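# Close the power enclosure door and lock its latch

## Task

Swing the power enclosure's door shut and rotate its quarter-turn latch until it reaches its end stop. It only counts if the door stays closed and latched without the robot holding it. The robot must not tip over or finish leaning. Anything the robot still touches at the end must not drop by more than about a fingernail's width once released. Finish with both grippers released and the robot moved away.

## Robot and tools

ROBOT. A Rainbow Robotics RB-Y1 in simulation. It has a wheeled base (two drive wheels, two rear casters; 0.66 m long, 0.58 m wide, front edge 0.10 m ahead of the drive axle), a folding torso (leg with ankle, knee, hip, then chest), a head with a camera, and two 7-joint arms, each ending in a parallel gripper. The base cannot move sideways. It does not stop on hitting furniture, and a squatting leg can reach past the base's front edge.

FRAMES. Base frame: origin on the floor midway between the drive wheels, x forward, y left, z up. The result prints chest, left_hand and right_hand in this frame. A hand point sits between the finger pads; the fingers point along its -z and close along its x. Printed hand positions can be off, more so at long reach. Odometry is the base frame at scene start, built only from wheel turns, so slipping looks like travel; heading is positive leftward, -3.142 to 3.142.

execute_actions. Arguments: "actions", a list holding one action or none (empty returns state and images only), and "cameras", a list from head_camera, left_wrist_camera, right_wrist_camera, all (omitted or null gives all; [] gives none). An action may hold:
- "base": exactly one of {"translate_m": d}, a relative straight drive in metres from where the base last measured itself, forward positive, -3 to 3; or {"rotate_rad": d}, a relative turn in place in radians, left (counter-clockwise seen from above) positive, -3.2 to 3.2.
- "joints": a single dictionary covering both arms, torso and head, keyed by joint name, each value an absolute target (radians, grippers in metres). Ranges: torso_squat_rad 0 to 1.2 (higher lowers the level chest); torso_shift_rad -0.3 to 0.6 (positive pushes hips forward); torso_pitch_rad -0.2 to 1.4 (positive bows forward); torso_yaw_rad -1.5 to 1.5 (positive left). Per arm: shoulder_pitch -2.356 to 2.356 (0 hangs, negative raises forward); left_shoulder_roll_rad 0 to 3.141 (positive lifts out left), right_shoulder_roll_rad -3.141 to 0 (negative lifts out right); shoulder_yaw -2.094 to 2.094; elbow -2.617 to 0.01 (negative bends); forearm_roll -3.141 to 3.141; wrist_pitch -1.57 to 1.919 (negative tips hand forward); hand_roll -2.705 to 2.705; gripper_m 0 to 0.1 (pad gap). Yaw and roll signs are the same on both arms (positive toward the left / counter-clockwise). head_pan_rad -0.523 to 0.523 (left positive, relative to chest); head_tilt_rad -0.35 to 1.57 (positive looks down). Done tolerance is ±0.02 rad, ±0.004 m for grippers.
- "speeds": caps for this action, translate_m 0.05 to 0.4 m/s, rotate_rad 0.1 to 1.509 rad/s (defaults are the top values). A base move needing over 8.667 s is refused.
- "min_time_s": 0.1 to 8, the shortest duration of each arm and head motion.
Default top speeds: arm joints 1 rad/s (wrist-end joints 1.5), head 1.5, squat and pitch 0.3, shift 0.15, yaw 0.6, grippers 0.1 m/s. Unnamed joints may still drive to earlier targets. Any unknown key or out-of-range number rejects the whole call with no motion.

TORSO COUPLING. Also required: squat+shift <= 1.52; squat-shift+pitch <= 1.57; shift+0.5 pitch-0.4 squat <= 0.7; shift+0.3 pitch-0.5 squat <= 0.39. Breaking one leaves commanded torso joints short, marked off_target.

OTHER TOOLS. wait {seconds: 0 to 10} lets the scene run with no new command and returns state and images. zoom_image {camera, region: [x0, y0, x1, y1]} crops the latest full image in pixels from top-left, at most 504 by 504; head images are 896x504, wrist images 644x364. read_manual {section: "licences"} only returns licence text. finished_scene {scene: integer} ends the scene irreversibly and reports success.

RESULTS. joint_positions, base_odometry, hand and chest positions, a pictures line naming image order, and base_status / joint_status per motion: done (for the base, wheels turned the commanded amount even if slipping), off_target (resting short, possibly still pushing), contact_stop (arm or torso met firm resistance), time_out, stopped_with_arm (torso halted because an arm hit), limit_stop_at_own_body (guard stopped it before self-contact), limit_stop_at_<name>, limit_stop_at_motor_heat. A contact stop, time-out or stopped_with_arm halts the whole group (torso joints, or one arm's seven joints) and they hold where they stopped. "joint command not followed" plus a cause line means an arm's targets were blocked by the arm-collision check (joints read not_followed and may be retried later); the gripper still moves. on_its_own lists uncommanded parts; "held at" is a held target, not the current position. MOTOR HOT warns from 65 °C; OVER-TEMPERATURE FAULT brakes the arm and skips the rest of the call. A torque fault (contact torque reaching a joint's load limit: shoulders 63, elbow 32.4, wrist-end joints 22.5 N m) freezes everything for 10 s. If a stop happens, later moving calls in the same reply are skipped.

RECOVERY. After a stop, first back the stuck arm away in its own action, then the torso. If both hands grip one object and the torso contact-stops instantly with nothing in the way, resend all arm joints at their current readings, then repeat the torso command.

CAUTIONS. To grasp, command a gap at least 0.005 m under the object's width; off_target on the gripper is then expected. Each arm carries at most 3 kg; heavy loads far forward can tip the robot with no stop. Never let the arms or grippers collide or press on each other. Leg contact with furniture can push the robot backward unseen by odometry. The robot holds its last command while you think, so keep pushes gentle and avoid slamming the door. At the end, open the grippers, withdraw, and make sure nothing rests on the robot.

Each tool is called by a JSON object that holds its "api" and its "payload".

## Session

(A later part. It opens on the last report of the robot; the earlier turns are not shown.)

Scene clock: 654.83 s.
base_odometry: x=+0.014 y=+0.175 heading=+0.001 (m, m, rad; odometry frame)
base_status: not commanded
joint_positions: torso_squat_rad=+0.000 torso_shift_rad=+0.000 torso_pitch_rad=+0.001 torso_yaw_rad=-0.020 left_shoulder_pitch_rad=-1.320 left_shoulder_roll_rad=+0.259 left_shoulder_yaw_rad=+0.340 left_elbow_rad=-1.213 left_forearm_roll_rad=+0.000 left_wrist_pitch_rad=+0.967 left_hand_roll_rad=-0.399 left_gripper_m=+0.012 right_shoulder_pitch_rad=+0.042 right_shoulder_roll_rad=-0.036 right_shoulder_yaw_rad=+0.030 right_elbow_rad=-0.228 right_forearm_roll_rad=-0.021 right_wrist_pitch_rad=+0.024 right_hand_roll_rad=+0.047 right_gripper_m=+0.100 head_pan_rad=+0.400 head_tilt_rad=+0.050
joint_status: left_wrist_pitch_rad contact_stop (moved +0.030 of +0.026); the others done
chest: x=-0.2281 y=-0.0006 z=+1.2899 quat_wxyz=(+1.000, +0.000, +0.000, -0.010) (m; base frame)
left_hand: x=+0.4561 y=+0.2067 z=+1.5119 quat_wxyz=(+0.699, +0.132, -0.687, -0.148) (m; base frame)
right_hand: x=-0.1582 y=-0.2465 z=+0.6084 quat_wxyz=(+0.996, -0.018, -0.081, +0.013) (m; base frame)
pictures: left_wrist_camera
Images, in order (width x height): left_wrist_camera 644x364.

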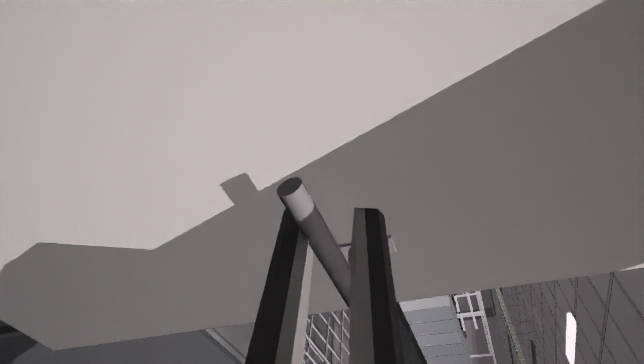

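{"api": "execute_actions", "payload": {"actions": [{"joints":{"left_shoulder_pitch_rad":-1.305,"left_shoulder_roll_rad":0.26,"left_shoulder_yaw_rad":0.339,"left_elbow_rad":-1.218,"left_wrist_pitch_rad":0.937,"left_hand_roll_rad":0.0,"left_forearm_roll_rad":0},"min_time_s":1}], "cameras": []}}

{"api": "execute_actions", "payload": {"actions": [{"joints":{"left_gripper_m":0.012}}], "cameras": []}}

{"api": "execute_actions", "payload": {"actions": [{"base":{"translate_m":0.018},"speeds":{"translate_m":0.05}}], "cameras": ["left_wrist_camera","head_camera"]}}

Scene clock: 670.37 s.
base_odometry: x=+0.014 y=+0.175 heading=+0.001 (m, m, rad; odometry frame)
base_status: not commanded
joint_positions: torso_squat_rad=+0.000 torso_shift_rad=+0.000 torso_pitch_rad=+0.001 torso_yaw_rad=-0.020 left_shoulder_pitch_rad=-1.305 left_shoulder_roll_rad=+0.259 left_shoulder_yaw_rad=+0.339 left_elbow_rad=-1.218 left_forearm_roll_rad=+0.000 left_wrist_pitch_rad=+0.937 left_hand_roll_rad=+0.000 left_gripper_m=+0.005 right_shoulder_pitch_rad=+0.042 right_shoulder_roll_rad=-0.036 right_shoulder_yaw_rad=+0.030 right_elbow_rad=-0.228 right_forearm_roll_rad=-0.021 right_wrist_pitch_rad=+0.024 right_hand_roll_rad=+0.047 right_gripper_m=+0.100 head_pan_rad=+0.400 head_tilt_rad=+0.050
joint_status: all done
on_its_own: left_gripper_m moved -0.006 toward your old target +0.000
chest: x=-0.2281 y=-0.0008 z=+1.2899 quat_wxyz=(+1.000, +0.001, +0.000, -0.010) (m; base frame)
left_hand: x=+0.4573 y=+0.2094 z=+1.5114 quat_wxyz=(+0.707, -0.005, -0.707, -0.005) (m; base frame)
right_hand: x=-0.1582 y=-0.2465 z=+0.6083 quat_wxyz=(+0.996, -0.018, -0.081, +0.013) (m; base frame)
pictures: none
No camera images: the call's "cameras" was empty. Leave "cameras" out to get every camera's image.

Scene clock: 670.97 s.
base_odometry: x=+0.014 y=+0.175 heading=+0.001 (m, m, rad; odometry frame)
base_status: not commanded
joint_positions: torso_squat_rad=+0.000 torso_shift_rad=+0.000 torso_pitch_rad=+0.001 torso_yaw_rad=-0.020 left_shoulder_pitch_rad=-1.305 left_shoulder_roll_rad=+0.260 left_shoulder_yaw_rad=+0.339 left_elbow_rad=-1.218 left_forearm_roll_rad=+0.000 left_wrist_pitch_rad=+0.937 left_hand_roll_rad=+0.000 left_gripper_m=+0.012 right_shoulder_pitch_rad=+0.042 right_shoulder_roll_rad=-0.036 right_shoulder_yaw_rad=+0.030 right_elbow_rad=-0.228 right_forearm_roll_rad=-0.021 right_wrist_pitch_rad=+0.024 right_hand_roll_rad=+0.047 right_gripper_m=+0.100 head_pan_rad=+0.400 head_tilt_rad=+0.050
joint_status: all done
chest: x=-0.2281 y=-0.0008 z=+1.2899 quat_wxyz=(+1.000, +0.001, +0.000, -0.010) (m; base frame)
left_hand: x=+0.4573 y=+0.2096 z=+1.5115 quat_wxyz=(+0.707, -0.005, -0.707, -0.005) (m; base frame)
right_hand: x=-0.1582 y=-0.2465 z=+0.6083 quat_wxyz=(+0.996, -0.018, -0.081, +0.013) (m; base frame)
pictures: none
No camera images: the call's "cameras" was empty. Leave "cameras" out to get every camera's image.

Scene clock: 671.87 s.
base_odometry: x=+0.032 y=+0.175 heading=+0.002 (m, m, rad; odometry frame)
base_status: done
joint_positions: torso_squat_rad=+0.000 torso_shift_rad=-0.002 torso_pitch_rad=-0.003 torso_yaw_rad=-0.019 left_shoulder_pitch_rad=-1.304 left_shoulder_roll_rad=+0.259 left_shoulder_yaw_rad=+0.339 left_elbow_rad=-1.219 left_forearm_roll_rad=+0.000 left_wrist_pitch_rad=+0.939 left_hand_roll_rad=+0.000 left_gripper_m=+0.013 right_shoulder_pitch_rad=+0.042 right_shoulder_roll_rad=-0.036 right_shoulder_yaw_rad=+0.030 right_elbow_rad=-0.228 right_forearm_roll_rad=-0.021 right_wrist_pitch_rad=+0.024 right_hand_roll_rad=+0.047 right_gripper_m=+0.100 head_pan_rad=+0.400 head_tilt_rad=+0.050
joint_status: not commanded
chest: x=-0.2307 y=-0.0007 z=+1.2899 quat_wxyz=(+1.000, +0.001, -0.002, -0.010) (m; base frame)
left_hand: x=+0.4536 y=+0.2098 z=+1.5135 quat_wxyz=(+0.706, -0.005, -0.708, -0.005) (m; base frame)
right_hand: x=-0.1581 y=-0.2465 z=+0.6086 quat_wxyz=(+0.996, -0.018, -0.083, +0.013) (m; base frame)
pictures: head_camera, left_wrist_camera
Images, in order (width x height): head_camera 896x504, left_wrist_camera 644x364.

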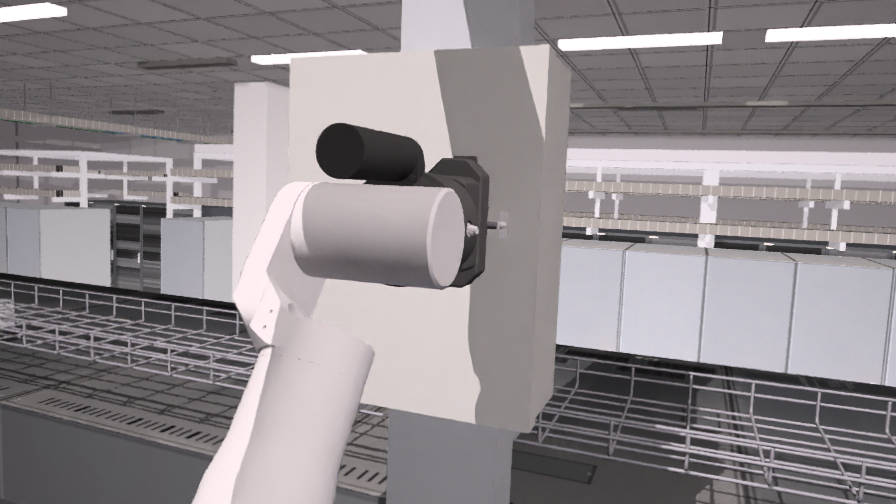

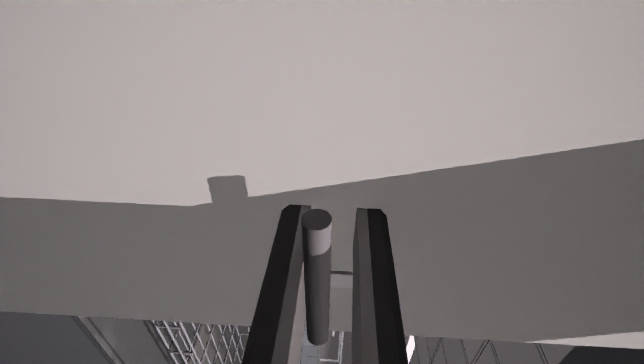

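{"api": "execute_actions", "payload": {"actions": [{"joints":{"left_gripper_m":0.0}}], "cameras": []}}

{"api": "execute_actions", "payload": {"actions": [{"joints":{"left_shoulder_pitch_rad":-1.331,"left_wrist_pitch_rad":0.963,"left_hand_roll_rad":-0.4},"min_time_s":1.5}], "cameras": ["left_wrist_camera"]}}

Scene clock: 683.87 s.
base_odometry: x=+0.032 y=+0.175 heading=+0.002 (m, m, rad; odometry frame)
base_status: not commanded
joint_positions: torso_squat_rad=+0.001 torso_shift_rad=-0.003 torso_pitch_rad=-0.003 torso_yaw_rad=-0.019 left_shoulder_pitch_rad=-1.302 left_shoulder_roll_rad=+0.258 left_shoulder_yaw_rad=+0.339 left_elbow_rad=-1.219 left_forearm_roll_rad=+0.000 left_wrist_pitch_rad=+0.940 left_hand_roll_rad=+0.000 left_gripper_m=+0.006 right_shoulder_pitch_rad=+0.042 right_shoulder_roll_rad=-0.036 right_shoulder_yaw_rad=+0.030 right_elbow_rad=-0.228 right_forearm_roll_rad=-0.021 right_wrist_pitch_rad=+0.024 right_hand_roll_rad=+0.047 right_gripper_m=+0.100 head_pan_rad=+0.400 head_tilt_rad=+0.050
joint_status: left_gripper_m off_target (ended at +0.006, target +0.000)
chest: x=-0.2309 y=-0.0007 z=+1.2899 quat_wxyz=(+1.000, +0.000, -0.002, -0.010) (m; base frame)
left_hand: x=+0.4539 y=+0.2097 z=+1.5112 quat_wxyz=(+0.708, -0.005, -0.706, -0.005) (m; base frame)
right_hand: x=-0.1582 y=-0.2465 z=+0.6086 quat_wxyz=(+0.996, -0.018, -0.083, +0.013) (m; base frame)
pictures: none
No camera images: the call's "cameras" was empty. Leave "cameras" out to get every camera's image.

Scene clock: 685.70 s.
base_odometry: x=+0.032 y=+0.175 heading=+0.002 (m, m, rad; odometry frame)
base_status: not commanded
joint_positions: torso_squat_rad=+0.000 torso_shift_rad=-0.002 torso_pitch_rad=-0.003 torso_yaw_rad=-0.019 left_shoulder_pitch_rad=-1.311 left_shoulder_roll_rad=+0.256 left_shoulder_yaw_rad=+0.340 left_elbow_rad=-1.218 left_forearm_roll_rad=+0.001 left_wrist_pitch_rad=+0.965 left_hand_roll_rad=-0.345 left_gripper_m=+0.011 right_shoulder_pitch_rad=+0.042 right_shoulder_roll_rad=-0.036 right_shoulder_yaw_rad=+0.030 right_elbow_rad=-0.228 right_forearm_roll_rad=-0.021 right_wrist_pitch_rad=+0.024 right_hand_roll_rad=+0.047 right_gripper_m=+0.100 head_pan_rad=+0.400 head_tilt_rad=+0.050
joint_status: left_shoulder_pitch_rad contact_stop (moved -0.009 of -0.029); left_hand_roll_rad contact_stop_at_left_shoulder_pitch_rad (moved -0.345 of -0.400); the others done
on_its_own: left_hand_roll_rad is held at -0.346, not at your -0.400, since a contact_stop
chest: x=-0.2307 y=-0.0005 z=+1.2899 quat_wxyz=(+1.000, +0.000, -0.002, -0.010) (m; base frame)
left_hand: x=+0.4530 y=+0.2074 z=+1.5103 quat_wxyz=(+0.703, +0.113, -0.691, -0.128) (m; base frame)
right_hand: x=-0.1582 y=-0.2465 z=+0.6087 quat_wxyz=(+0.996, -0.018, -0.083, +0.013) (m; base frame)
pictures: left_wrist_camera
Images, in order (width x height): left_wrist_camera 644x364.

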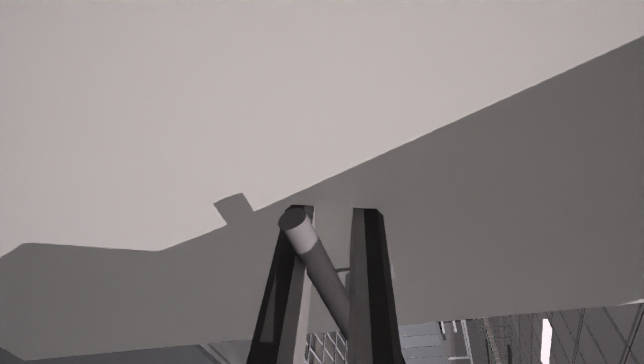

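{"api": "execute_actions", "payload": {"actions": [{"joints":{"left_shoulder_pitch_rad":-1.305,"left_shoulder_roll_rad":0.26,"left_shoulder_yaw_rad":0.339,"left_elbow_rad":-1.218,"left_wrist_pitch_rad":0.937,"left_hand_roll_rad":0.0,"left_forearm_roll_rad":0},"min_time_s":1}], "cameras": []}}

{"api": "execute_actions", "payload": {"actions": [{"joints":{"left_shoulder_pitch_rad":-1.279,"left_wrist_pitch_rad":0.911,"left_hand_roll_rad":0.4},"min_time_s":1.5}], "cameras": ["left_wrist_camera"]}}

Scene clock: 695.80 s.
base_odometry: x=+0.032 y=+0.175 heading=+0.002 (m, m, rad; odometry frame)
base_status: not commanded
joint_positions: torso_squat_rad=+0.000 torso_shift_rad=-0.003 torso_pitch_rad=-0.003 torso_yaw_rad=-0.019 left_shoulder_pitch_rad=-1.304 left_shoulder_roll_rad=+0.255 left_shoulder_yaw_rad=+0.339 left_elbow_rad=-1.221 left_forearm_roll_rad=+0.001 left_wrist_pitch_rad=+0.952 left_hand_roll_rad=-0.102 left_gripper_m=+0.007 right_shoulder_pitch_rad=+0.042 right_shoulder_roll_rad=-0.036 right_shoulder_yaw_rad=+0.030 right_elbow_rad=-0.228 right_forearm_roll_rad=-0.021 right_wrist_pitch_rad=+0.024 right_hand_roll_rad=+0.047 right_gripper_m=+0.100 head_pan_rad=+0.400 head_tilt_rad=+0.050
joint_status: left_wrist_pitch_rad contact_stop (moved -0.012 of -0.028); left_hand_roll_rad contact_stop_at_left_wrist_pitch_rad (moved +0.243 of +0.345); the others done
on_its_own: left_hand_roll_rad is held at -0.103, not at your +0.000, since a contact_stop; left_gripper_m moved -0.004 toward your old target +0.000
chest: x=-0.2307 y=-0.0005 z=+1.2899 quat_wxyz=(+1.000, +0.000, -0.002, -0.010) (m; base frame)
left_hand: x=+0.4533 y=+0.2082 z=+1.5101 quat_wxyz=(+0.710, +0.029, -0.703, -0.042) (m; base frame)
right_hand: x=-0.1581 y=-0.2465 z=+0.6087 quat_wxyz=(+0.996, -0.018, -0.083, +0.013) (m; base frame)
pictures: none
No camera images: the call's "cameras" was empty. Leave "cameras" out to get every camera's image.

not run: a stop came earlier in this reply.

{"api": "execute_actions", "payload": {"actions": [{"base":{"translate_m":-0.012},"speeds":{"translate_m":0.05},"joints":{"left_gripper_m":0.02}}], "cameras": []}}

{"api": "execute_actions", "payload": {"actions": [{"joints":{"left_shoulder_pitch_rad":-1.305,"left_shoulder_roll_rad":0.26,"left_shoulder_yaw_rad":0.339,"left_elbow_rad":-1.218,"left_wrist_pitch_rad":0.937,"left_hand_roll_rad":0.0,"left_forearm_roll_rad":0,"head_pan_rad":0.2,"head_tilt_rad":0.1},"min_time_s":0.6}], "cameras": ["head_camera","left_wrist_camera"]}}

{"api": "zoom_image", "payload": {"camera": "head_camera", "region": [360, 0, 520, 420]}}

Scene clock: 710.77 s.
base_odometry: x=+0.020 y=+0.175 heading=+0.003 (m, m, rad; odometry frame)
base_status: done
joint_positions: torso_squat_rad=+0.000 torso_shift_rad=+0.000 torso_pitch_rad=+0.000 torso_yaw_rad=-0.020 left_shoulder_pitch_rad=-1.305 left_shoulder_roll_rad=+0.256 left_shoulder_yaw_rad=+0.339 left_elbow_rad=-1.219 left_forearm_roll_rad=+0.001 left_wrist_pitch_rad=+0.951 left_hand_roll_rad=-0.102 left_gripper_m=+0.020 right_shoulder_pitch_rad=+0.042 right_shoulder_roll_rad=-0.036 right_shoulder_yaw_rad=+0.030 right_elbow_rad=-0.228 right_forearm_roll_rad=-0.021 right_wrist_pitch_rad=+0.024 right_hand_roll_rad=+0.047 right_gripper_m=+0.100 head_pan_rad=+0.400 head_tilt_rad=+0.050
joint_status: all done
on_its_own: left_hand_roll_rad is held at -0.103, not at your +0.000, since a contact_stop
chest: x=-0.2282 y=-0.0007 z=+1.2899 quat_wxyz=(+1.000, +0.000, +0.000, -0.010) (m; base frame)
left_hand: x=+0.4571 y=+0.2076 z=+1.5077 quat_wxyz=(+0.711, +0.029, -0.701, -0.042) (m; base frame)
right_hand: x=-0.1582 y=-0.2465 z=+0.6083 quat_wxyz=(+0.996, -0.018, -0.081, +0.013) (m; base frame)
pictures: none
No camera images: the call's "cameras" was empty. Leave "cameras" out to get every camera's image.

Scene clock: 711.67 s.
base_odometry: x=+0.020 y=+0.175 heading=+0.003 (m, m, rad; odometry frame)
base_status: not commanded
joint_positions: torso_squat_rad=+0.000 torso_shift_rad=+0.000 torso_pitch_rad=+0.000 torso_yaw_rad=-0.020 left_shoulder_pitch_rad=-1.305 left_shoulder_roll_rad=+0.260 left_shoulder_yaw_rad=+0.339 left_elbow_rad=-1.218 left_forearm_roll_rad=+0.000 left_wrist_pitch_rad=+0.937 left_hand_roll_rad=+0.000 left_gripper_m=+0.020 right_shoulder_pitch_rad=+0.042 right_shoulder_roll_rad=-0.036 right_shoulder_yaw_rad=+0.030 right_elbow_rad=-0.228 right_forearm_roll_rad=-0.021 right_wrist_pitch_rad=+0.024 right_hand_roll_rad=+0.047 right_gripper_m=+0.100 head_pan_rad=+0.200 head_tilt_rad=+0.100
joint_status: all done
chest: x=-0.2282 y=-0.0007 z=+1.2899 quat_wxyz=(+1.000, +0.000, +0.000, -0.010) (m; base frame)
left_hand: x=+0.4571 y=+0.2099 z=+1.5117 quat_wxyz=(+0.707, -0.005, -0.707, -0.005) (m; base frame)
right_hand: x=-0.1582 y=-0.2465 z=+0.6083 quat_wxyz=(+0.996, -0.018, -0.081, +0.013) (m; base frame)
pictures: head_camera, left_wrist_camera
Images, in order (width x height): head_camera 896x504, left_wrist_camera 644x364.

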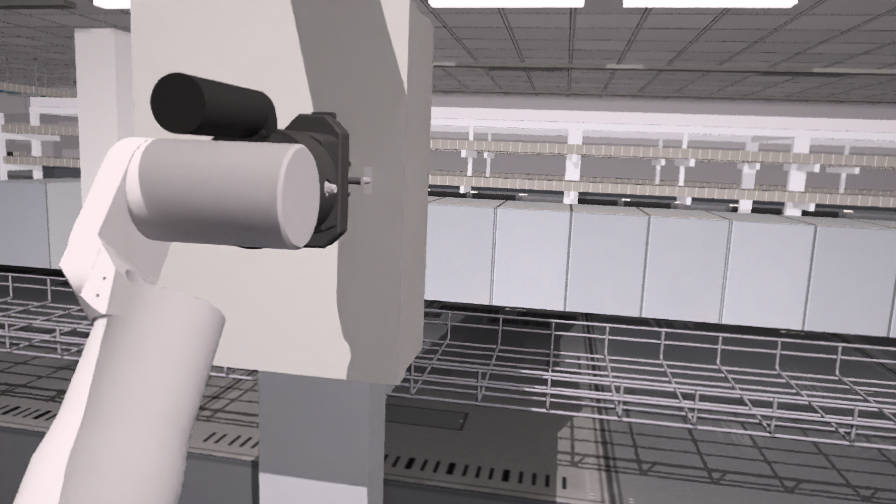

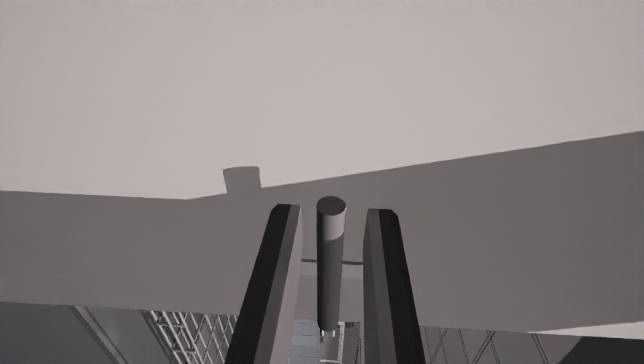

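Region (360, 0, 520, 420) of head_camera's 896x504 image, scaled by 1.200, with more detail than that image has; it fills the left 192 columns of this view, and the rest is white.

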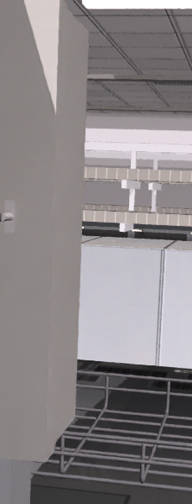

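{"api": "execute_actions", "payload": {"actions": [{"base":{"translate_m":0.010},"speeds":{"translate_m":0.05}}], "cameras": []}}

{"api": "execute_actions", "payload": {"actions": [{"joints":{"left_gripper_m":0.0}}], "cameras": []}}

{"api": "execute_actions", "payload": {"actions": [{"joints":{"left_shoulder_pitch_rad":-1.279,"left_wrist_pitch_rad":0.911,"left_hand_roll_rad":0.4},"min_time_s":1.5}], "cameras": ["left_wrist_camera"]}}

Scene clock: 726.87 s.
base_odometry: x=+0.029 y=+0.175 heading=+0.003 (m, m, rad; odometry frame)
base_status: done
joint_positions: torso_squat_rad=+0.000 torso_shift_rad=-0.002 torso_pitch_rad=-0.002 torso_yaw_rad=-0.020 left_shoulder_pitch_rad=-1.305 left_shoulder_roll_rad=+0.260 left_shoulder_yaw_rad=+0.339 left_elbow_rad=-1.219 left_forearm_roll_rad=+0.000 left_wrist_pitch_rad=+0.938 left_hand_roll_rad=+0.000 left_gripper_m=+0.021 right_shoulder_pitch_rad=+0.042 right_shoulder_roll_rad=-0.036 right_shoulder_yaw_rad=+0.030 right_elbow_rad=-0.228 right_forearm_roll_rad=-0.021 right_wrist_pitch_rad=+0.024 right_hand_roll_rad=+0.047 right_gripper_m=+0.100 head_pan_rad=+0.200 head_tilt_rad=+0.100
joint_status: not commanded
chest: x=-0.2297 y=-0.0007 z=+1.2899 quat_wxyz=(+1.000, +0.000, -0.001, -0.010) (m; base frame)
left_hand: x=+0.4549 y=+0.2100 z=+1.5132 quat_wxyz=(+0.706, -0.005, -0.708, -0.005) (m; base frame)
right_hand: x=-0.1581 y=-0.2465 z=+0.6085 quat_wxyz=(+0.996, -0.018, -0.082, +0.013) (m; base frame)
pictures: none
No camera images: the call's "cameras" was empty. Leave "cameras" out to get every camera's image.

Scene clock: 727.57 s.
base_odometry: x=+0.029 y=+0.175 heading=+0.003 (m, m, rad; odometry frame)
base_status: not commanded
joint_positions: torso_squat_rad=+0.000 torso_shift_rad=-0.002 torso_pitch_rad=-0.002 torso_yaw_rad=-0.020 left_shoulder_pitch_rad=-1.303 left_shoulder_roll_rad=+0.259 left_shoulder_yaw_rad=+0.339 left_elbow_rad=-1.218 left_forearm_roll_rad=+0.000 left_wrist_pitch_rad=+0.939 left_hand_roll_rad=+0.000 left_gripper_m=+0.006 right_shoulder_pitch_rad=+0.042 right_shoulder_roll_rad=-0.036 right_shoulder_yaw_rad=+0.030 right_elbow_rad=-0.228 right_forearm_roll_rad=-0.021 right_wrist_pitch_rad=+0.024 right_hand_roll_rad=+0.047 right_gripper_m=+0.100 head_pan_rad=+0.200 head_tilt_rad=+0.100
joint_status: left_gripper_m off_target (ended at +0.006, target +0.000)
chest: x=-0.2298 y=-0.0007 z=+1.2899 quat_wxyz=(+1.000, +0.000, -0.001, -0.010) (m; base frame)
left_hand: x=+0.4551 y=+0.2102 z=+1.5113 quat_wxyz=(+0.708, -0.005, -0.707, -0.005) (m; base frame)
right_hand: x=-0.1581 y=-0.2465 z=+0.6085 quat_wxyz=(+0.996, -0.018, -0.082, +0.013) (m; base frame)
pictures: none
No camera images: the call's "cameras" was empty. Leave "cameras" out to get every camera's image.

Scene clock: 729.37 s.
base_odometry: x=+0.029 y=+0.175 heading=+0.003 (m, m, rad; odometry frame)
base_status: not commanded
joint_positions: torso_squat_rad=+0.000 torso_shift_rad=-0.002 torso_pitch_rad=-0.003 torso_yaw_rad=-0.020 left_shoulder_pitch_rad=-1.283 left_shoulder_roll_rad=+0.259 left_shoulder_yaw_rad=+0.338 left_elbow_rad=-1.222 left_forearm_roll_rad=+0.000 left_wrist_pitch_rad=+0.911 left_hand_roll_rad=+0.399 left_gripper_m=+0.012 right_shoulder_pitch_rad=+0.042 right_shoulder_roll_rad=-0.036 right_shoulder_yaw_rad=+0.030 right_elbow_rad=-0.228 right_forearm_roll_rad=-0.021 right_wrist_pitch_rad=+0.024 right_hand_roll_rad=+0.047 right_gripper_m=+0.100 head_pan_rad=+0.200 head_tilt_rad=+0.100
joint_status: all done
chest: x=-0.2306 y=-0.0010 z=+1.2899 quat_wxyz=(+1.000, +0.001, -0.002, -0.010) (m; base frame)
left_hand: x=+0.4559 y=+0.2139 z=+1.5080 quat_wxyz=(+0.689, -0.143, -0.697, +0.136) (m; base frame)
right_hand: x=-0.1580 y=-0.2465 z=+0.6085 quat_wxyz=(+0.996, -0.017, -0.083, +0.013) (m; base frame)
pictures: left_wrist_camera
Images, in order (width x height): left_wrist_camera 644x364.

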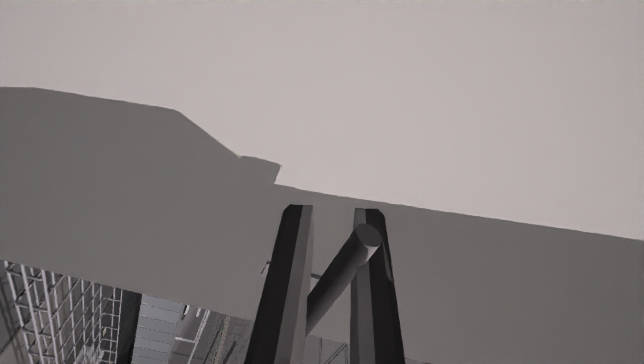

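{"api": "execute_actions", "payload": {"actions": [{"base":{"translate_m":-0.006},"speeds":{"translate_m":0.05},"joints":{"left_gripper_m":0.02,"left_shoulder_pitch_rad":-1.305,"left_shoulder_roll_rad":0.26,"left_shoulder_yaw_rad":0.339,"left_elbow_rad":-1.218,"left_wrist_pitch_rad":0.937,"left_hand_roll_rad":0.0},"min_time_s":1}], "cameras": []}}

{"api": "execute_actions", "payload": {"actions": [{"joints":{"torso_yaw_rad":0.0}}], "cameras": ["left_wrist_camera"]}}

{"api": "execute_actions", "payload": {"actions": [{"joints":{"left_shoulder_pitch_rad":-1.255,"left_wrist_pitch_rad":0.887},"min_time_s":2}], "cameras": ["left_wrist_camera"]}}

Scene clock: 768.17 s.
base_odometry: x=+0.023 y=+0.175 heading=+0.004 (m, m, rad; odometry frame)
base_status: done
joint_positions: torso_squat_rad=+0.000 torso_shift_rad=+0.000 torso_pitch_rad=+0.000 torso_yaw_rad=-0.020 left_shoulder_pitch_rad=-1.305 left_shoulder_roll_rad=+0.260 left_shoulder_yaw_rad=+0.339 left_elbow_rad=-1.218 left_forearm_roll_rad=+0.000 left_wrist_pitch_rad=+0.937 left_hand_roll_rad=+0.000 left_gripper_m=+0.020 right_shoulder_pitch_rad=+0.042 right_shoulder_roll_rad=-0.036 right_shoulder_yaw_rad=+0.030 right_elbow_rad=-0.228 right_forearm_roll_rad=-0.021 right_wrist_pitch_rad=+0.024 right_hand_roll_rad=+0.047 right_gripper_m=+0.100 head_pan_rad=+0.200 head_tilt_rad=+0.100
joint_status: all done
chest: x=-0.2282 y=-0.0008 z=+1.2899 quat_wxyz=(+1.000, +0.001, +0.000, -0.010) (m; base frame)
left_hand: x=+0.4570 y=+0.2098 z=+1.5119 quat_wxyz=(+0.707, -0.005, -0.707, -0.005) (m; base frame)
right_hand: x=-0.1581 y=-0.2465 z=+0.6083 quat_wxyz=(+0.996, -0.018, -0.081, +0.013) (m; base frame)
pictures: none
No camera images: the call's "cameras" was empty. Leave "cameras" out to get every camera's image.

Scene clock: 769.13 s.
base_odometry: x=+0.023 y=+0.175 heading=+0.004 (m, m, rad; odometry frame)
base_status: not commanded
joint_positions: torso_squat_rad=+0.000 torso_shift_rad=+0.000 torso_pitch_rad=+0.000 torso_yaw_rad=+0.000 left_shoulder_pitch_rad=-1.305 left_shoulder_roll_rad=+0.260 left_shoulder_yaw_rad=+0.339 left_elbow_rad=-1.218 left_forearm_roll_rad=+0.000 left_wrist_pitch_rad=+0.937 left_hand_roll_rad=+0.000 left_gripper_m=+0.020 right_shoulder_pitch_rad=+0.042 right_shoulder_roll_rad=-0.036 right_shoulder_yaw_rad=+0.030 right_elbow_rad=-0.228 right_forearm_roll_rad=-0.021 right_wrist_pitch_rad=+0.024 right_hand_roll_rad=+0.047 right_gripper_m=+0.100 head_pan_rad=+0.200 head_tilt_rad=+0.100
joint_status: all done
chest: x=-0.2282 y=-0.0008 z=+1.2899 quat_wxyz=(+1.000, +0.001, +0.000, +0.000) (m; base frame)
left_hand: x=+0.4526 y=+0.2235 z=+1.5119 quat_wxyz=(+0.707, +0.002, -0.707, +0.002) (m; base frame)
right_hand: x=-0.1532 y=-0.2451 z=+0.6083 quat_wxyz=(+0.996, -0.017, -0.081, +0.023) (m; base frame)
pictures: left_wrist_camera
Images, in order (width x height): left_wrist_camera 644x364.

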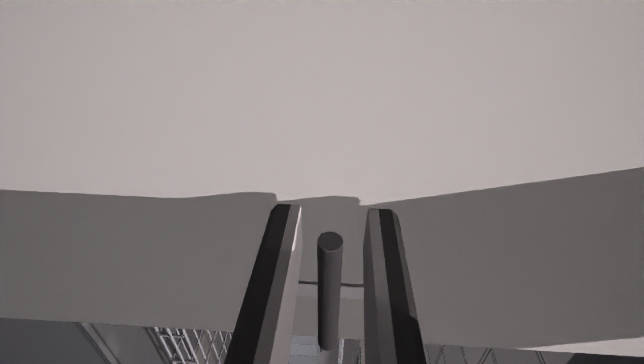

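Scene clock: 771.43 s.
base_odometry: x=+0.023 y=+0.175 heading=+0.004 (m, m, rad; odometry frame)
base_status: not commanded
joint_positions: torso_squat_rad=+0.000 torso_shift_rad=-0.001 torso_pitch_rad=-0.001 torso_yaw_rad=+0.000 left_shoulder_pitch_rad=-1.263 left_shoulder_roll_rad=+0.260 left_shoulder_yaw_rad=+0.338 left_elbow_rad=-1.222 left_forearm_roll_rad=+0.001 left_wrist_pitch_rad=+0.885 left_hand_roll_rad=+0.000 left_gripper_m=+0.022 right_shoulder_pitch_rad=+0.042 right_shoulder_roll_rad=-0.036 right_shoulder_yaw_rad=+0.030 right_elbow_rad=-0.228 right_forearm_roll_rad=-0.021 right_wrist_pitch_rad=+0.024 right_hand_roll_rad=+0.047 right_gripper_m=+0.100 head_pan_rad=+0.200 head_tilt_rad=+0.100
joint_status: all done
chest: x=-0.2291 y=-0.0014 z=+1.2899 quat_wxyz=(+1.000, +0.001, -0.001, +0.000) (m; base frame)
left_hand: x=+0.4560 y=+0.2314 z=+1.4998 quat_wxyz=(+0.700, +0.008, -0.714, +0.006) (m; base frame)
right_hand: x=-0.1532 y=-0.2450 z=+0.6082 quat_wxyz=(+0.996, -0.016, -0.082, +0.023) (m; base frame)
pictures: left_wrist_camera
Images, in order (width x height): left_wrist_camera 644x364.

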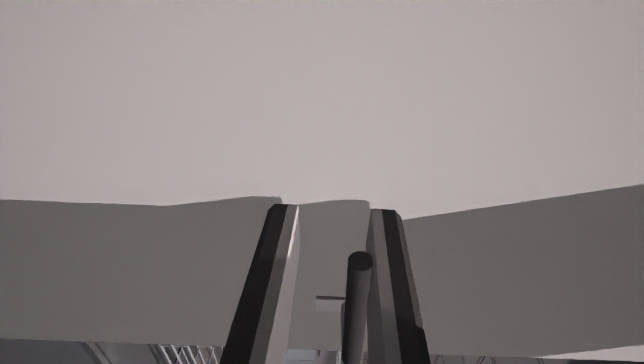

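{"api": "execute_actions", "payload": {"actions": [{"joints":{"left_shoulder_pitch_rad":-1.305,"left_shoulder_roll_rad":0.26,"left_shoulder_yaw_rad":0.339,"left_elbow_rad":-1.218,"left_wrist_pitch_rad":0.937},"min_time_s":1}], "cameras": []}}

{"api": "execute_actions", "payload": {"actions": [{"joints":{"left_shoulder_pitch_rad":-1.355,"left_wrist_pitch_rad":0.987},"min_time_s":2}], "cameras": ["left_wrist_camera"]}}

Scene clock: 779.10 s.
base_odometry: x=+0.023 y=+0.175 heading=+0.004 (m, m, rad; odometry frame)
base_status: not commanded
joint_positions: torso_squat_rad=+0.000 torso_shift_rad=-0.001 torso_pitch_rad=+0.000 torso_yaw_rad=+0.000 left_shoulder_pitch_rad=-1.269 left_shoulder_roll_rad=+0.259 left_shoulder_yaw_rad=+0.336 left_elbow_rad=-1.225 left_forearm_roll_rad=+0.001 left_wrist_pitch_rad=+0.884 left_hand_roll_rad=+0.000 left_gripper_m=+0.020 right_shoulder_pitch_rad=+0.042 right_shoulder_roll_rad=-0.036 right_shoulder_yaw_rad=+0.030 right_elbow_rad=-0.228 right_forearm_roll_rad=-0.021 right_wrist_pitch_rad=+0.024 right_hand_roll_rad=+0.047 right_gripper_m=+0.100 head_pan_rad=+0.200 head_tilt_rad=+0.100
joint_status: left_shoulder_pitch_rad contact_stop_at_left_wrist_pitch_rad (moved -0.006 of -0.042); left_wrist_pitch_rad contact_stop (moved -0.001 of +0.052); the others done
on_its_own: left_shoulder_pitch_rad is held at -1.268, not at your -1.305, since a contact_stop; left_wrist_pitch_rad is held at +0.884, not at your +0.937, since a contact_stop
chest: x=-0.2283 y=-0.0009 z=+1.2899 quat_wxyz=(+1.000, +0.001, +0.000, +0.000) (m; base frame)
left_hand: x=+0.4557 y=+0.2303 z=+1.5036 quat_wxyz=(+0.698, +0.007, -0.716, +0.005) (m; base frame)
right_hand: x=-0.1532 y=-0.2451 z=+0.6083 quat_wxyz=(+0.996, -0.017, -0.082, +0.023) (m; base frame)
pictures: none
No camera images: the call's "cameras" was empty. Leave "cameras" out to get every camera's image.

not run: a stop came earlier in this reply.

{"api": "execute_actions", "payload": {"actions": [{"joints":{"left_shoulder_pitch_rad":-1.305,"left_shoulder_roll_rad":0.26,"left_shoulder_yaw_rad":0.339,"left_elbow_rad":-1.218,"left_wrist_pitch_rad":0.937,"left_forearm_roll_rad":0,"left_hand_roll_rad":0},"min_time_s":1}], "cameras": ["left_wrist_camera"]}}

{"api": "execute_actions", "payload": {"actions": [{"joints":{"left_shoulder_pitch_rad":-1.355,"left_wrist_pitch_rad":0.987},"min_time_s":2}], "cameras": ["left_wrist_camera"]}}

Scene clock: 787.37 s.
base_odometry: x=+0.023 y=+0.175 heading=+0.004 (m, m, rad; odometry frame)
base_status: not commanded
joint_positions: torso_squat_rad=+0.000 torso_shift_rad=-0.001 torso_pitch_rad=+0.000 torso_yaw_rad=+0.000 left_shoulder_pitch_rad=-1.305 left_shoulder_roll_rad=+0.260 left_shoulder_yaw_rad=+0.339 left_elbow_rad=-1.218 left_forearm_roll_rad=+0.000 left_wrist_pitch_rad=+0.937 left_hand_roll_rad=+0.000 left_gripper_m=+0.020 right_shoulder_pitch_rad=+0.042 right_shoulder_roll_rad=-0.036 right_shoulder_yaw_rad=+0.030 right_elbow_rad=-0.228 right_forearm_roll_rad=-0.021 right_wrist_pitch_rad=+0.024 right_hand_roll_rad=+0.047 right_gripper_m=+0.100 head_pan_rad=+0.200 head_tilt_rad=+0.100
joint_status: all done
chest: x=-0.2283 y=-0.0008 z=+1.2899 quat_wxyz=(+1.000, +0.001, +0.000, +0.000) (m; base frame)
left_hand: x=+0.4526 y=+0.2231 z=+1.5118 quat_wxyz=(+0.707, +0.002, -0.707, +0.002) (m; base frame)
right_hand: x=-0.1533 y=-0.2451 z=+0.6083 quat_wxyz=(+0.996, -0.017, -0.082, +0.023) (m; base frame)
pictures: left_wrist_camera
Images, in order (width x height): left_wrist_camera 644x364.

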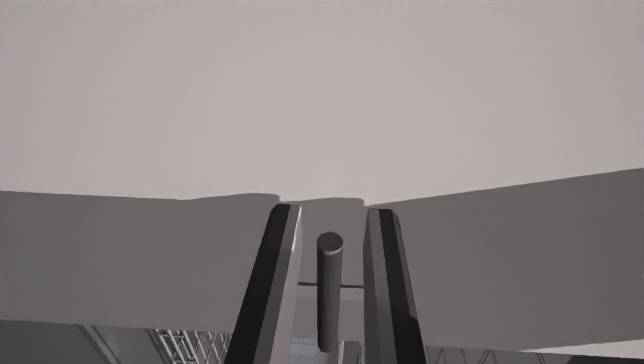

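Scene clock: 789.67 s.
base_odometry: x=+0.023 y=+0.175 heading=+0.004 (m, m, rad; odometry frame)
base_status: not commanded
joint_positions: torso_squat_rad=+0.000 torso_shift_rad=+0.000 torso_pitch_rad=+0.002 torso_yaw_rad=+0.000 left_shoulder_pitch_rad=-1.347 left_shoulder_roll_rad=+0.261 left_shoulder_yaw_rad=+0.340 left_elbow_rad=-1.214 left_forearm_roll_rad=-0.001 left_wrist_pitch_rad=+0.989 left_hand_roll_rad=+0.000 left_gripper_m=+0.022 right_shoulder_pitch_rad=+0.042 right_shoulder_roll_rad=-0.036 right_shoulder_yaw_rad=+0.030 right_elbow_rad=-0.228 right_forearm_roll_rad=-0.021 right_wrist_pitch_rad=+0.024 right_hand_roll_rad=+0.047 right_gripper_m=+0.100 head_pan_rad=+0.200 head_tilt_rad=+0.100
joint_status: all done
chest: x=-0.2270 y=-0.0001 z=+1.2899 quat_wxyz=(+1.000, +0.000, +0.001, +0.000) (m; base frame)
left_hand: x=+0.4491 y=+0.2160 z=+1.5232 quat_wxyz=(+0.714, -0.003, -0.701, -0.002) (m; base frame)
right_hand: x=-0.1534 y=-0.2451 z=+0.6085 quat_wxyz=(+0.996, -0.017, -0.080, +0.023) (m; base frame)
pictures: left_wrist_camera
Images, in order (width x height): left_wrist_camera 644x364.

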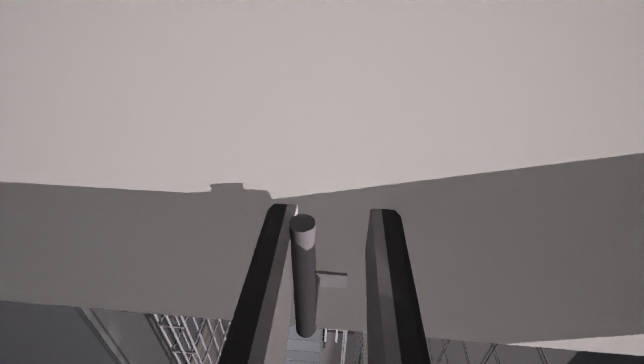

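{"api": "execute_actions", "payload": {"actions": [{"joints":{"left_shoulder_pitch_rad":-1.305,"left_shoulder_roll_rad":0.26,"left_shoulder_yaw_rad":0.339,"left_elbow_rad":-1.218,"left_wrist_pitch_rad":0.937,"head_tilt_rad":0.3,"head_pan_rad":0.25},"min_time_s":1}], "cameras": ["head_camera"]}}

{"api": "zoom_image", "payload": {"camera": "head_camera", "region": [380, 160, 500, 280]}}

Scene clock: 810.23 s.
base_odometry: x=+0.023 y=+0.175 heading=+0.004 (m, m, rad; odometry frame)
base_status: not commanded
joint_positions: torso_squat_rad=+0.000 torso_shift_rad=+0.000 torso_pitch_rad=+0.001 torso_yaw_rad=+0.000 left_shoulder_pitch_rad=-1.341 left_shoulder_roll_rad=+0.261 left_shoulder_yaw_rad=+0.341 left_elbow_rad=-1.211 left_forearm_roll_rad=-0.002 left_wrist_pitch_rad=+0.991 left_hand_roll_rad=+0.000 left_gripper_m=+0.020 right_shoulder_pitch_rad=+0.042 right_shoulder_roll_rad=-0.036 right_shoulder_yaw_rad=+0.030 right_elbow_rad=-0.228 right_forearm_roll_rad=-0.021 right_wrist_pitch_rad=+0.024 right_hand_roll_rad=+0.047 right_gripper_m=+0.100 head_pan_rad=+0.250 head_tilt_rad=+0.300
joint_status: left_shoulder_pitch_rad contact_stop_at_left_wrist_pitch_rad (moved +0.006 of +0.042); left_wrist_pitch_rad contact_stop (moved +0.001 of -0.052); the others done
on_its_own: left_shoulder_pitch_rad is held at -1.342, not at your -1.305, since a contact_stop; left_wrist_pitch_rad is held at +0.990, not at your +0.937, since a contact_stop
chest: x=-0.2279 y=-0.0007 z=+1.2899 quat_wxyz=(+1.000, +0.000, +0.000, +0.000) (m; base frame)
left_hand: x=+0.4493 y=+0.2171 z=+1.5192 quat_wxyz=(+0.716, -0.001, -0.698, -0.001) (m; base frame)
right_hand: x=-0.1533 y=-0.2451 z=+0.6083 quat_wxyz=(+0.996, -0.017, -0.081, +0.023) (m; base frame)
pictures: head_camera
Images, in order (width x height): head_camera 896x504.

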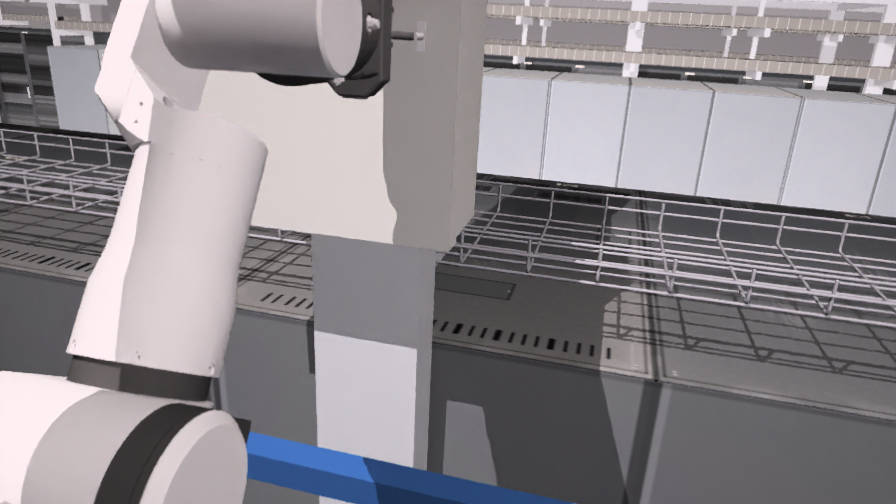

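Region (380, 160, 500, 280) of head_camera's 896x504 image, scaled by 4.200, with more detail than that image has.

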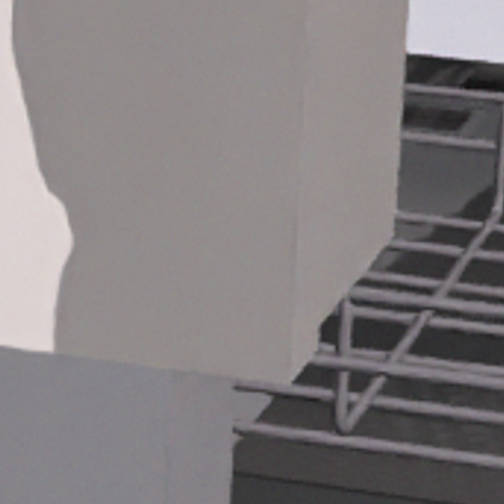

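{"api": "execute_actions", "payload": {"actions": [{"joints":{"left_shoulder_pitch_rad":-1.305,"left_shoulder_roll_rad":0.26,"left_shoulder_yaw_rad":0.339,"left_elbow_rad":-1.218,"left_wrist_pitch_rad":0.937,"left_forearm_roll_rad":0,"left_hand_roll_rad":0},"min_time_s":1}], "cameras": []}}

{"api": "execute_actions", "payload": {"actions": [{"joints":{"left_shoulder_pitch_rad":-1.215,"left_wrist_pitch_rad":0.847,"head_tilt_rad":0.05},"min_time_s":3}], "cameras": ["left_wrist_camera","head_camera"]}}

Scene clock: 838.43 s.
base_odometry: x=+0.023 y=+0.175 heading=+0.004 (m, m, rad; odometry frame)
base_status: not commanded
joint_positions: torso_squat_rad=+0.000 torso_shift_rad=+0.000 torso_pitch_rad=+0.001 torso_yaw_rad=+0.000 left_shoulder_pitch_rad=-1.305 left_shoulder_roll_rad=+0.260 left_shoulder_yaw_rad=+0.339 left_elbow_rad=-1.218 left_forearm_roll_rad=+0.000 left_wrist_pitch_rad=+0.937 left_hand_roll_rad=+0.000 left_gripper_m=+0.020 right_shoulder_pitch_rad=+0.042 right_shoulder_roll_rad=-0.036 right_shoulder_yaw_rad=+0.030 right_elbow_rad=-0.228 right_forearm_roll_rad=-0.021 right_wrist_pitch_rad=+0.024 right_hand_roll_rad=+0.047 right_gripper_m=+0.100 head_pan_rad=+0.250 head_tilt_rad=+0.300
joint_status: all done
chest: x=-0.2280 y=-0.0007 z=+1.2899 quat_wxyz=(+1.000, +0.000, +0.000, +0.000) (m; base frame)
left_hand: x=+0.4530 y=+0.2239 z=+1.5116 quat_wxyz=(+0.707, +0.002, -0.707, +0.003) (m; base frame)
right_hand: x=-0.1533 y=-0.2451 z=+0.6083 quat_wxyz=(+0.996, -0.017, -0.081, +0.023) (m; base frame)
pictures: none
No camera images: the call's "cameras" was empty. Leave "cameras" out to get every camera's image.

Scene clock: 841.70 s.
base_odometry: x=+0.023 y=+0.175 heading=+0.004 (m, m, rad; odometry frame)
base_status: not commanded
joint_positions: torso_squat_rad=+0.000 torso_shift_rad=-0.001 torso_pitch_rad=+0.000 torso_yaw_rad=+0.000 left_shoulder_pitch_rad=-1.268 left_shoulder_roll_rad=+0.260 left_shoulder_yaw_rad=+0.337 left_elbow_rad=-1.225 left_forearm_roll_rad=+0.001 left_wrist_pitch_rad=+0.883 left_hand_roll_rad=+0.000 left_gripper_m=+0.020 right_shoulder_pitch_rad=+0.042 right_shoulder_roll_rad=-0.036 right_shoulder_yaw_rad=+0.030 right_elbow_rad=-0.228 right_forearm_roll_rad=-0.021 right_wrist_pitch_rad=+0.024 right_hand_roll_rad=+0.047 right_gripper_m=+0.100 head_pan_rad=+0.250 head_tilt_rad=+0.050
joint_status: left_shoulder_pitch_rad contact_stop (moved +0.038 of +0.090); left_wrist_pitch_rad contact_stop_at_left_shoulder_pitch_rad (moved -0.054 of -0.090); the others done
on_its_own: left_shoulder_pitch_rad is held at -1.266, not at your -1.215, since a contact_stop; left_wrist_pitch_rad is held at +0.884, not at your +0.847, since a contact_stop
chest: x=-0.2284 y=-0.0009 z=+1.2899 quat_wxyz=(+1.000, +0.001, +0.000, +0.000) (m; base frame)
left_hand: x=+0.4557 y=+0.2314 z=+1.5034 quat_wxyz=(+0.698, +0.007, -0.716, +0.006) (m; base frame)
right_hand: x=-0.1532 y=-0.2451 z=+0.6083 quat_wxyz=(+0.996, -0.017, -0.082, +0.023) (m; base frame)
pictures: head_camera, left_wrist_camera
Images, in order (width x height): head_camera 896x504, left_wrist_camera 644x364.

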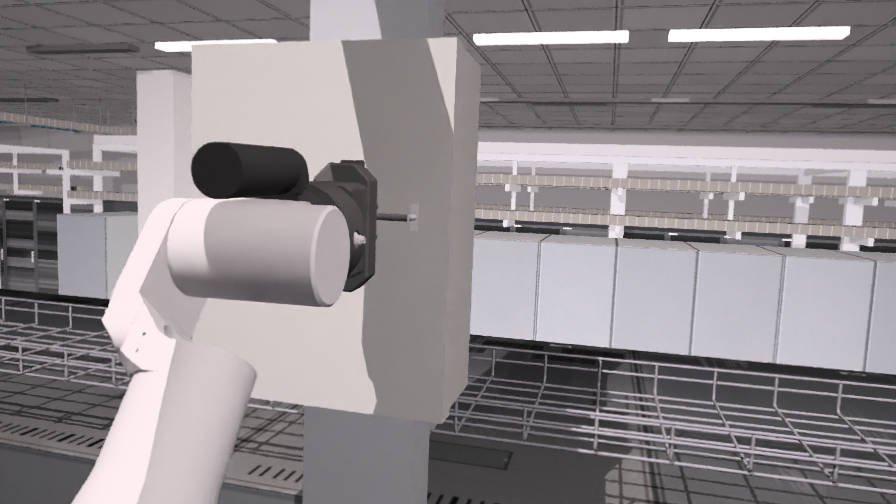

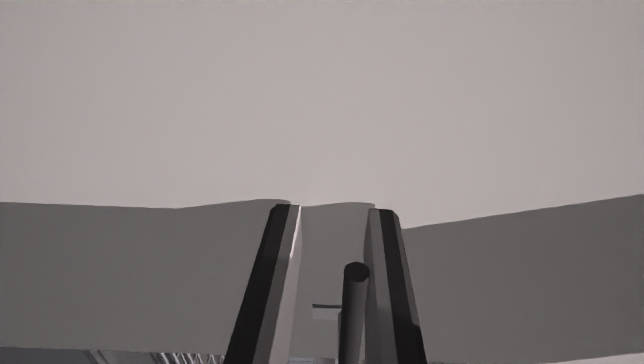

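{"api": "execute_actions", "payload": {"actions": [{"joints":{"left_shoulder_pitch_rad":-1.305,"left_shoulder_roll_rad":0.26,"left_shoulder_yaw_rad":0.339,"left_elbow_rad":-1.218,"left_wrist_pitch_rad":0.937,"left_forearm_roll_rad":0,"left_hand_roll_rad":0,"torso_yaw_rad":-0.02},"min_time_s":1}], "cameras": []}}

{"api": "execute_actions", "payload": {"actions": [{"base":{"translate_m":0.012},"speeds":{"translate_m":0.05}}], "cameras": []}}

{"api": "execute_actions", "payload": {"actions": [{"base":{"translate_m":0.008},"speeds":{"translate_m":0.05}}], "cameras": ["left_wrist_camera"]}}

Scene clock: 877.80 s.
base_odometry: x=+0.023 y=+0.175 heading=+0.004 (m, m, rad; odometry frame)
base_status: not commanded
joint_positions: torso_squat_rad=+0.000 torso_shift_rad=-0.001 torso_pitch_rad=+0.000 torso_yaw_rad=-0.020 left_shoulder_pitch_rad=-1.305 left_shoulder_roll_rad=+0.260 left_shoulder_yaw_rad=+0.339 left_elbow_rad=-1.218 left_forearm_roll_rad=+0.000 left_wrist_pitch_rad=+0.937 left_hand_roll_rad=+0.000 left_gripper_m=+0.020 right_shoulder_pitch_rad=+0.042 right_shoulder_roll_rad=-0.036 right_shoulder_yaw_rad=+0.030 right_elbow_rad=-0.228 right_forearm_roll_rad=-0.021 right_wrist_pitch_rad=+0.024 right_hand_roll_rad=+0.047 right_gripper_m=+0.100 head_pan_rad=+0.250 head_tilt_rad=+0.050
joint_status: all done
chest: x=-0.2283 y=-0.0008 z=+1.2899 quat_wxyz=(+1.000, +0.001, +0.000, -0.010) (m; base frame)
left_hand: x=+0.4569 y=+0.2100 z=+1.5119 quat_wxyz=(+0.707, -0.005, -0.707, -0.005) (m; base frame)
right_hand: x=-0.1582 y=-0.2465 z=+0.6083 quat_wxyz=(+0.996, -0.018, -0.081, +0.013) (m; base frame)
pictures: none
No camera images: the call's "cameras" was empty. Leave "cameras" out to get every camera's image.

Scene clock: 878.57 s.
base_odometry: x=+0.034 y=+0.175 heading=+0.004 (m, m, rad; odometry frame)
base_status: done
joint_positions: torso_squat_rad=+0.001 torso_shift_rad=-0.003 torso_pitch_rad=-0.004 torso_yaw_rad=-0.019 left_shoulder_pitch_rad=-1.305 left_shoulder_roll_rad=+0.259 left_shoulder_yaw_rad=+0.339 left_elbow_rad=-1.220 left_forearm_roll_rad=+0.000 left_wrist_pitch_rad=+0.939 left_hand_roll_rad=+0.000 left_gripper_m=+0.021 right_shoulder_pitch_rad=+0.042 right_shoulder_roll_rad=-0.036 right_shoulder_yaw_rad=+0.030 right_elbow_rad=-0.228 right_forearm_roll_rad=-0.021 right_wrist_pitch_rad=+0.024 right_hand_roll_rad=+0.047 right_gripper_m=+0.100 head_pan_rad=+0.250 head_tilt_rad=+0.050
joint_status: not commanded
chest: x=-0.2315 y=-0.0007 z=+1.2899 quat_wxyz=(+1.000, +0.001, -0.002, -0.010) (m; base frame)
left_hand: x=+0.4523 y=+0.2098 z=+1.5147 quat_wxyz=(+0.706, -0.005, -0.709, -0.005) (m; base frame)
right_hand: x=-0.1581 y=-0.2465 z=+0.6087 quat_wxyz=(+0.996, -0.018, -0.084, +0.013) (m; base frame)
pictures: none
No camera images: the call's "cameras" was empty. Leave "cameras" out to get every camera's image.

Scene clock: 879.27 s.
base_odometry: x=+0.041 y=+0.175 heading=+0.004 (m, m, rad; odometry frame)
base_status: done
joint_positions: torso_squat_rad=+0.001 torso_shift_rad=-0.004 torso_pitch_rad=-0.005 torso_yaw_rad=-0.019 left_shoulder_pitch_rad=-1.305 left_shoulder_roll_rad=+0.258 left_shoulder_yaw_rad=+0.338 left_elbow_rad=-1.221 left_forearm_roll_rad=+0.001 left_wrist_pitch_rad=+0.940 left_hand_roll_rad=+0.000 left_gripper_m=+0.021 right_shoulder_pitch_rad=+0.042 right_shoulder_roll_rad=-0.036 right_shoulder_yaw_rad=+0.030 right_elbow_rad=-0.228 right_forearm_roll_rad=-0.021 right_wrist_pitch_rad=+0.024 right_hand_roll_rad=+0.047 right_gripper_m=+0.100 head_pan_rad=+0.250 head_tilt_rad=+0.050
joint_status: not commanded
chest: x=-0.2323 y=-0.0008 z=+1.2899 quat_wxyz=(+1.000, +0.001, -0.003, -0.010) (m; base frame)
left_hand: x=+0.4511 y=+0.2087 z=+1.5156 quat_wxyz=(+0.705, -0.006, -0.709, -0.005) (m; base frame)
right_hand: x=-0.1581 y=-0.2465 z=+0.6088 quat_wxyz=(+0.996, -0.018, -0.084, +0.013) (m; base frame)
pictures: left_wrist_camera
Images, in order (width x height): left_wrist_camera 644x364.

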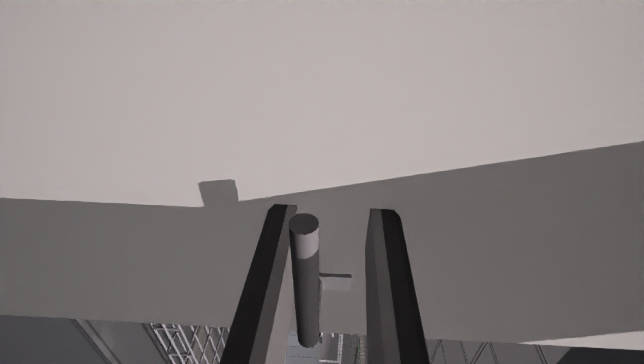

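{"api": "execute_actions", "payload": {"actions": [{"joints":{"left_gripper_m":0.0}}], "cameras": []}}

{"api": "execute_actions", "payload": {"actions": [{"joints":{"left_hand_roll_rad":0.3},"min_time_s":1.5}], "cameras": ["left_wrist_camera"]}}

Scene clock: 888.23 s.
base_odometry: x=+0.041 y=+0.175 heading=+0.004 (m, m, rad; odometry frame)
base_status: not commanded
joint_positions: torso_squat_rad=+0.001 torso_shift_rad=-0.004 torso_pitch_rad=-0.005 torso_yaw_rad=-0.019 left_shoulder_pitch_rad=-1.302 left_shoulder_roll_rad=+0.257 left_shoulder_yaw_rad=+0.338 left_elbow_rad=-1.220 left_forearm_roll_rad=+0.001 left_wrist_pitch_rad=+0.941 left_hand_roll_rad=+0.000 left_gripper_m=+0.011 right_shoulder_pitch_rad=+0.042 right_shoulder_roll_rad=-0.036 right_shoulder_yaw_rad=+0.030 right_elbow_rad=-0.228 right_forearm_roll_rad=-0.021 right_wrist_pitch_rad=+0.024 right_hand_roll_rad=+0.047 right_gripper_m=+0.100 head_pan_rad=+0.250 head_tilt_rad=+0.050
joint_status: left_gripper_m off_target (ended at +0.011, target +0.000)
chest: x=-0.2324 y=-0.0008 z=+1.2899 quat_wxyz=(+1.000, +0.001, -0.003, -0.010) (m; base frame)
left_hand: x=+0.4516 y=+0.2088 z=+1.5129 quat_wxyz=(+0.707, -0.006, -0.707, -0.005) (m; base frame)
right_hand: x=-0.1582 y=-0.2465 z=+0.6088 quat_wxyz=(+0.996, -0.018, -0.084, +0.013) (m; base frame)
pictures: none
No camera images: the call's "cameras" was empty. Leave "cameras" out to get every camera's image.

Scene clock: 890.03 s.
base_odometry: x=+0.041 y=+0.175 heading=+0.005 (m, m, rad; odometry frame)
base_status: not commanded
joint_positions: torso_squat_rad=+0.001 torso_shift_rad=-0.004 torso_pitch_rad=-0.006 torso_yaw_rad=-0.019 left_shoulder_pitch_rad=-1.300 left_shoulder_roll_rad=+0.257 left_shoulder_yaw_rad=+0.338 left_elbow_rad=-1.219 left_forearm_roll_rad=+0.001 left_wrist_pitch_rad=+0.942 left_hand_roll_rad=+0.300 left_gripper_m=+0.011 right_shoulder_pitch_rad=+0.042 right_shoulder_roll_rad=-0.036 right_shoulder_yaw_rad=+0.030 right_elbow_rad=-0.228 right_forearm_roll_rad=-0.021 right_wrist_pitch_rad=+0.024 right_hand_roll_rad=+0.047 right_gripper_m=+0.100 head_pan_rad=+0.250 head_tilt_rad=+0.050
joint_status: all done
chest: x=-0.2325 y=-0.0006 z=+1.2899 quat_wxyz=(+1.000, +0.000, -0.003, -0.009) (m; base frame)
left_hand: x=+0.4518 y=+0.2097 z=+1.5112 quat_wxyz=(+0.701, -0.111, -0.697, +0.101) (m; base frame)
right_hand: x=-0.1581 y=-0.2465 z=+0.6088 quat_wxyz=(+0.996, -0.018, -0.084, +0.014) (m; base frame)
pictures: left_wrist_camera
Images, in order (width x height): left_wrist_camera 644x364.

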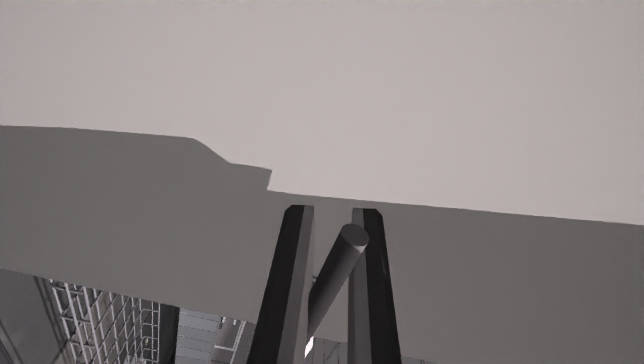

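{"api": "execute_actions", "payload": {"actions": [{"base":{"translate_m":-0.018},"speeds":{"translate_m":0.05},"joints":{"left_gripper_m":0.02,"left_hand_roll_rad":0.0},"min_time_s":1}], "cameras": []}}

{"api": "execute_actions", "payload": {"actions": [{"joints":{"torso_yaw_rad":0.0,"left_shoulder_pitch_rad":-1.305,"left_shoulder_roll_rad":0.26,"left_shoulder_yaw_rad":0.339,"left_elbow_rad":-1.218,"left_wrist_pitch_rad":0.937,"left_forearm_roll_rad":0}}], "cameras": ["left_wrist_camera"]}}

{"api": "execute_actions", "payload": {"actions": [{"joints":{"torso_pitch_rad":0.03,"torso_shift_rad":-0.023}}], "cameras": ["left_wrist_camera"]}}

Scene clock: 925.30 s.
OVER-TEMPERATURE FAULT: BRAKES ON. Before this call, joint 6 (wrist pitch) of the left arm reached its drive's temperature limit (80 °C), and for 12 seconds the controller kept that arm on its brakes, joint motors off. The left arm may have sagged or run on while its brakes closed, and pressed much harder than before on what it touched. This call came during the stop, and the left arm ran none of its commands: an arm, its gripper or tool too, takes no new command until a result has said that it accepts commands again. The left arm's brakes are open: the left arm now holds where the fault left it, with its grip as last carried out. The left arm accepts commands again. The rest of the robot stopped too, and accepts commands again.
MOTOR HOT: on. Now the hottest motor of the left arm, joint 6 (wrist pitch), reports 64 °C.
base_odometry: x=+0.042 y=+0.175 heading=+0.004 (m, m, rad; odometry frame)
base_status: translate_m not_run
joint_positions: torso_squat_rad=+0.001 torso_shift_rad=-0.004 torso_pitch_rad=-0.006 torso_yaw_rad=-0.019 left_shoulder_pitch_rad=-1.294 left_shoulder_roll_rad=+0.255 left_shoulder_yaw_rad=+0.338 left_elbow_rad=-1.227 left_forearm_roll_rad=+0.002 left_wrist_pitch_rad=+0.955 left_hand_roll_rad=+0.289 left_gripper_m=+0.010 right_shoulder_pitch_rad=+0.042 right_shoulder_roll_rad=-0.036 right_shoulder_yaw_rad=+0.030 right_elbow_rad=-0.228 right_forearm_roll_rad=-0.021 right_wrist_pitch_rad=+0.024 right_hand_roll_rad=+0.047 right_gripper_m=+0.100 head_pan_rad=+0.250 head_tilt_rad=+0.050
joint_status: left_hand_roll_rad limit_stop_at_motor_heat; left_gripper_m limit_stop_at_motor_heat
on_its_own: left_hand_roll_rad is held at +0.289, not at your +0.000, since a limit_stop_at_motor_heat; left_gripper_m is held at +0.000, not at your +0.020, since a limit_stop_at_motor_heat
chest: x=-0.2324 y=-0.0007 z=+1.2899 quat_wxyz=(+1.000, +0.001, -0.003, -0.010) (m; base frame)
left_hand: x=+0.4511 y=+0.2094 z=+1.5079 quat_wxyz=(+0.705, -0.107, -0.694, +0.098) (m; base frame)
right_hand: x=-0.1579 y=-0.2465 z=+0.6088 quat_wxyz=(+0.996, -0.018, -0.084, +0.014) (m; base frame)
pictures: none
No camera images: the call's "cameras" was empty. Leave "cameras" out to get every camera's image.

not run: a stop came earlier in this reply.

not run: a stop came earlier in this reply.


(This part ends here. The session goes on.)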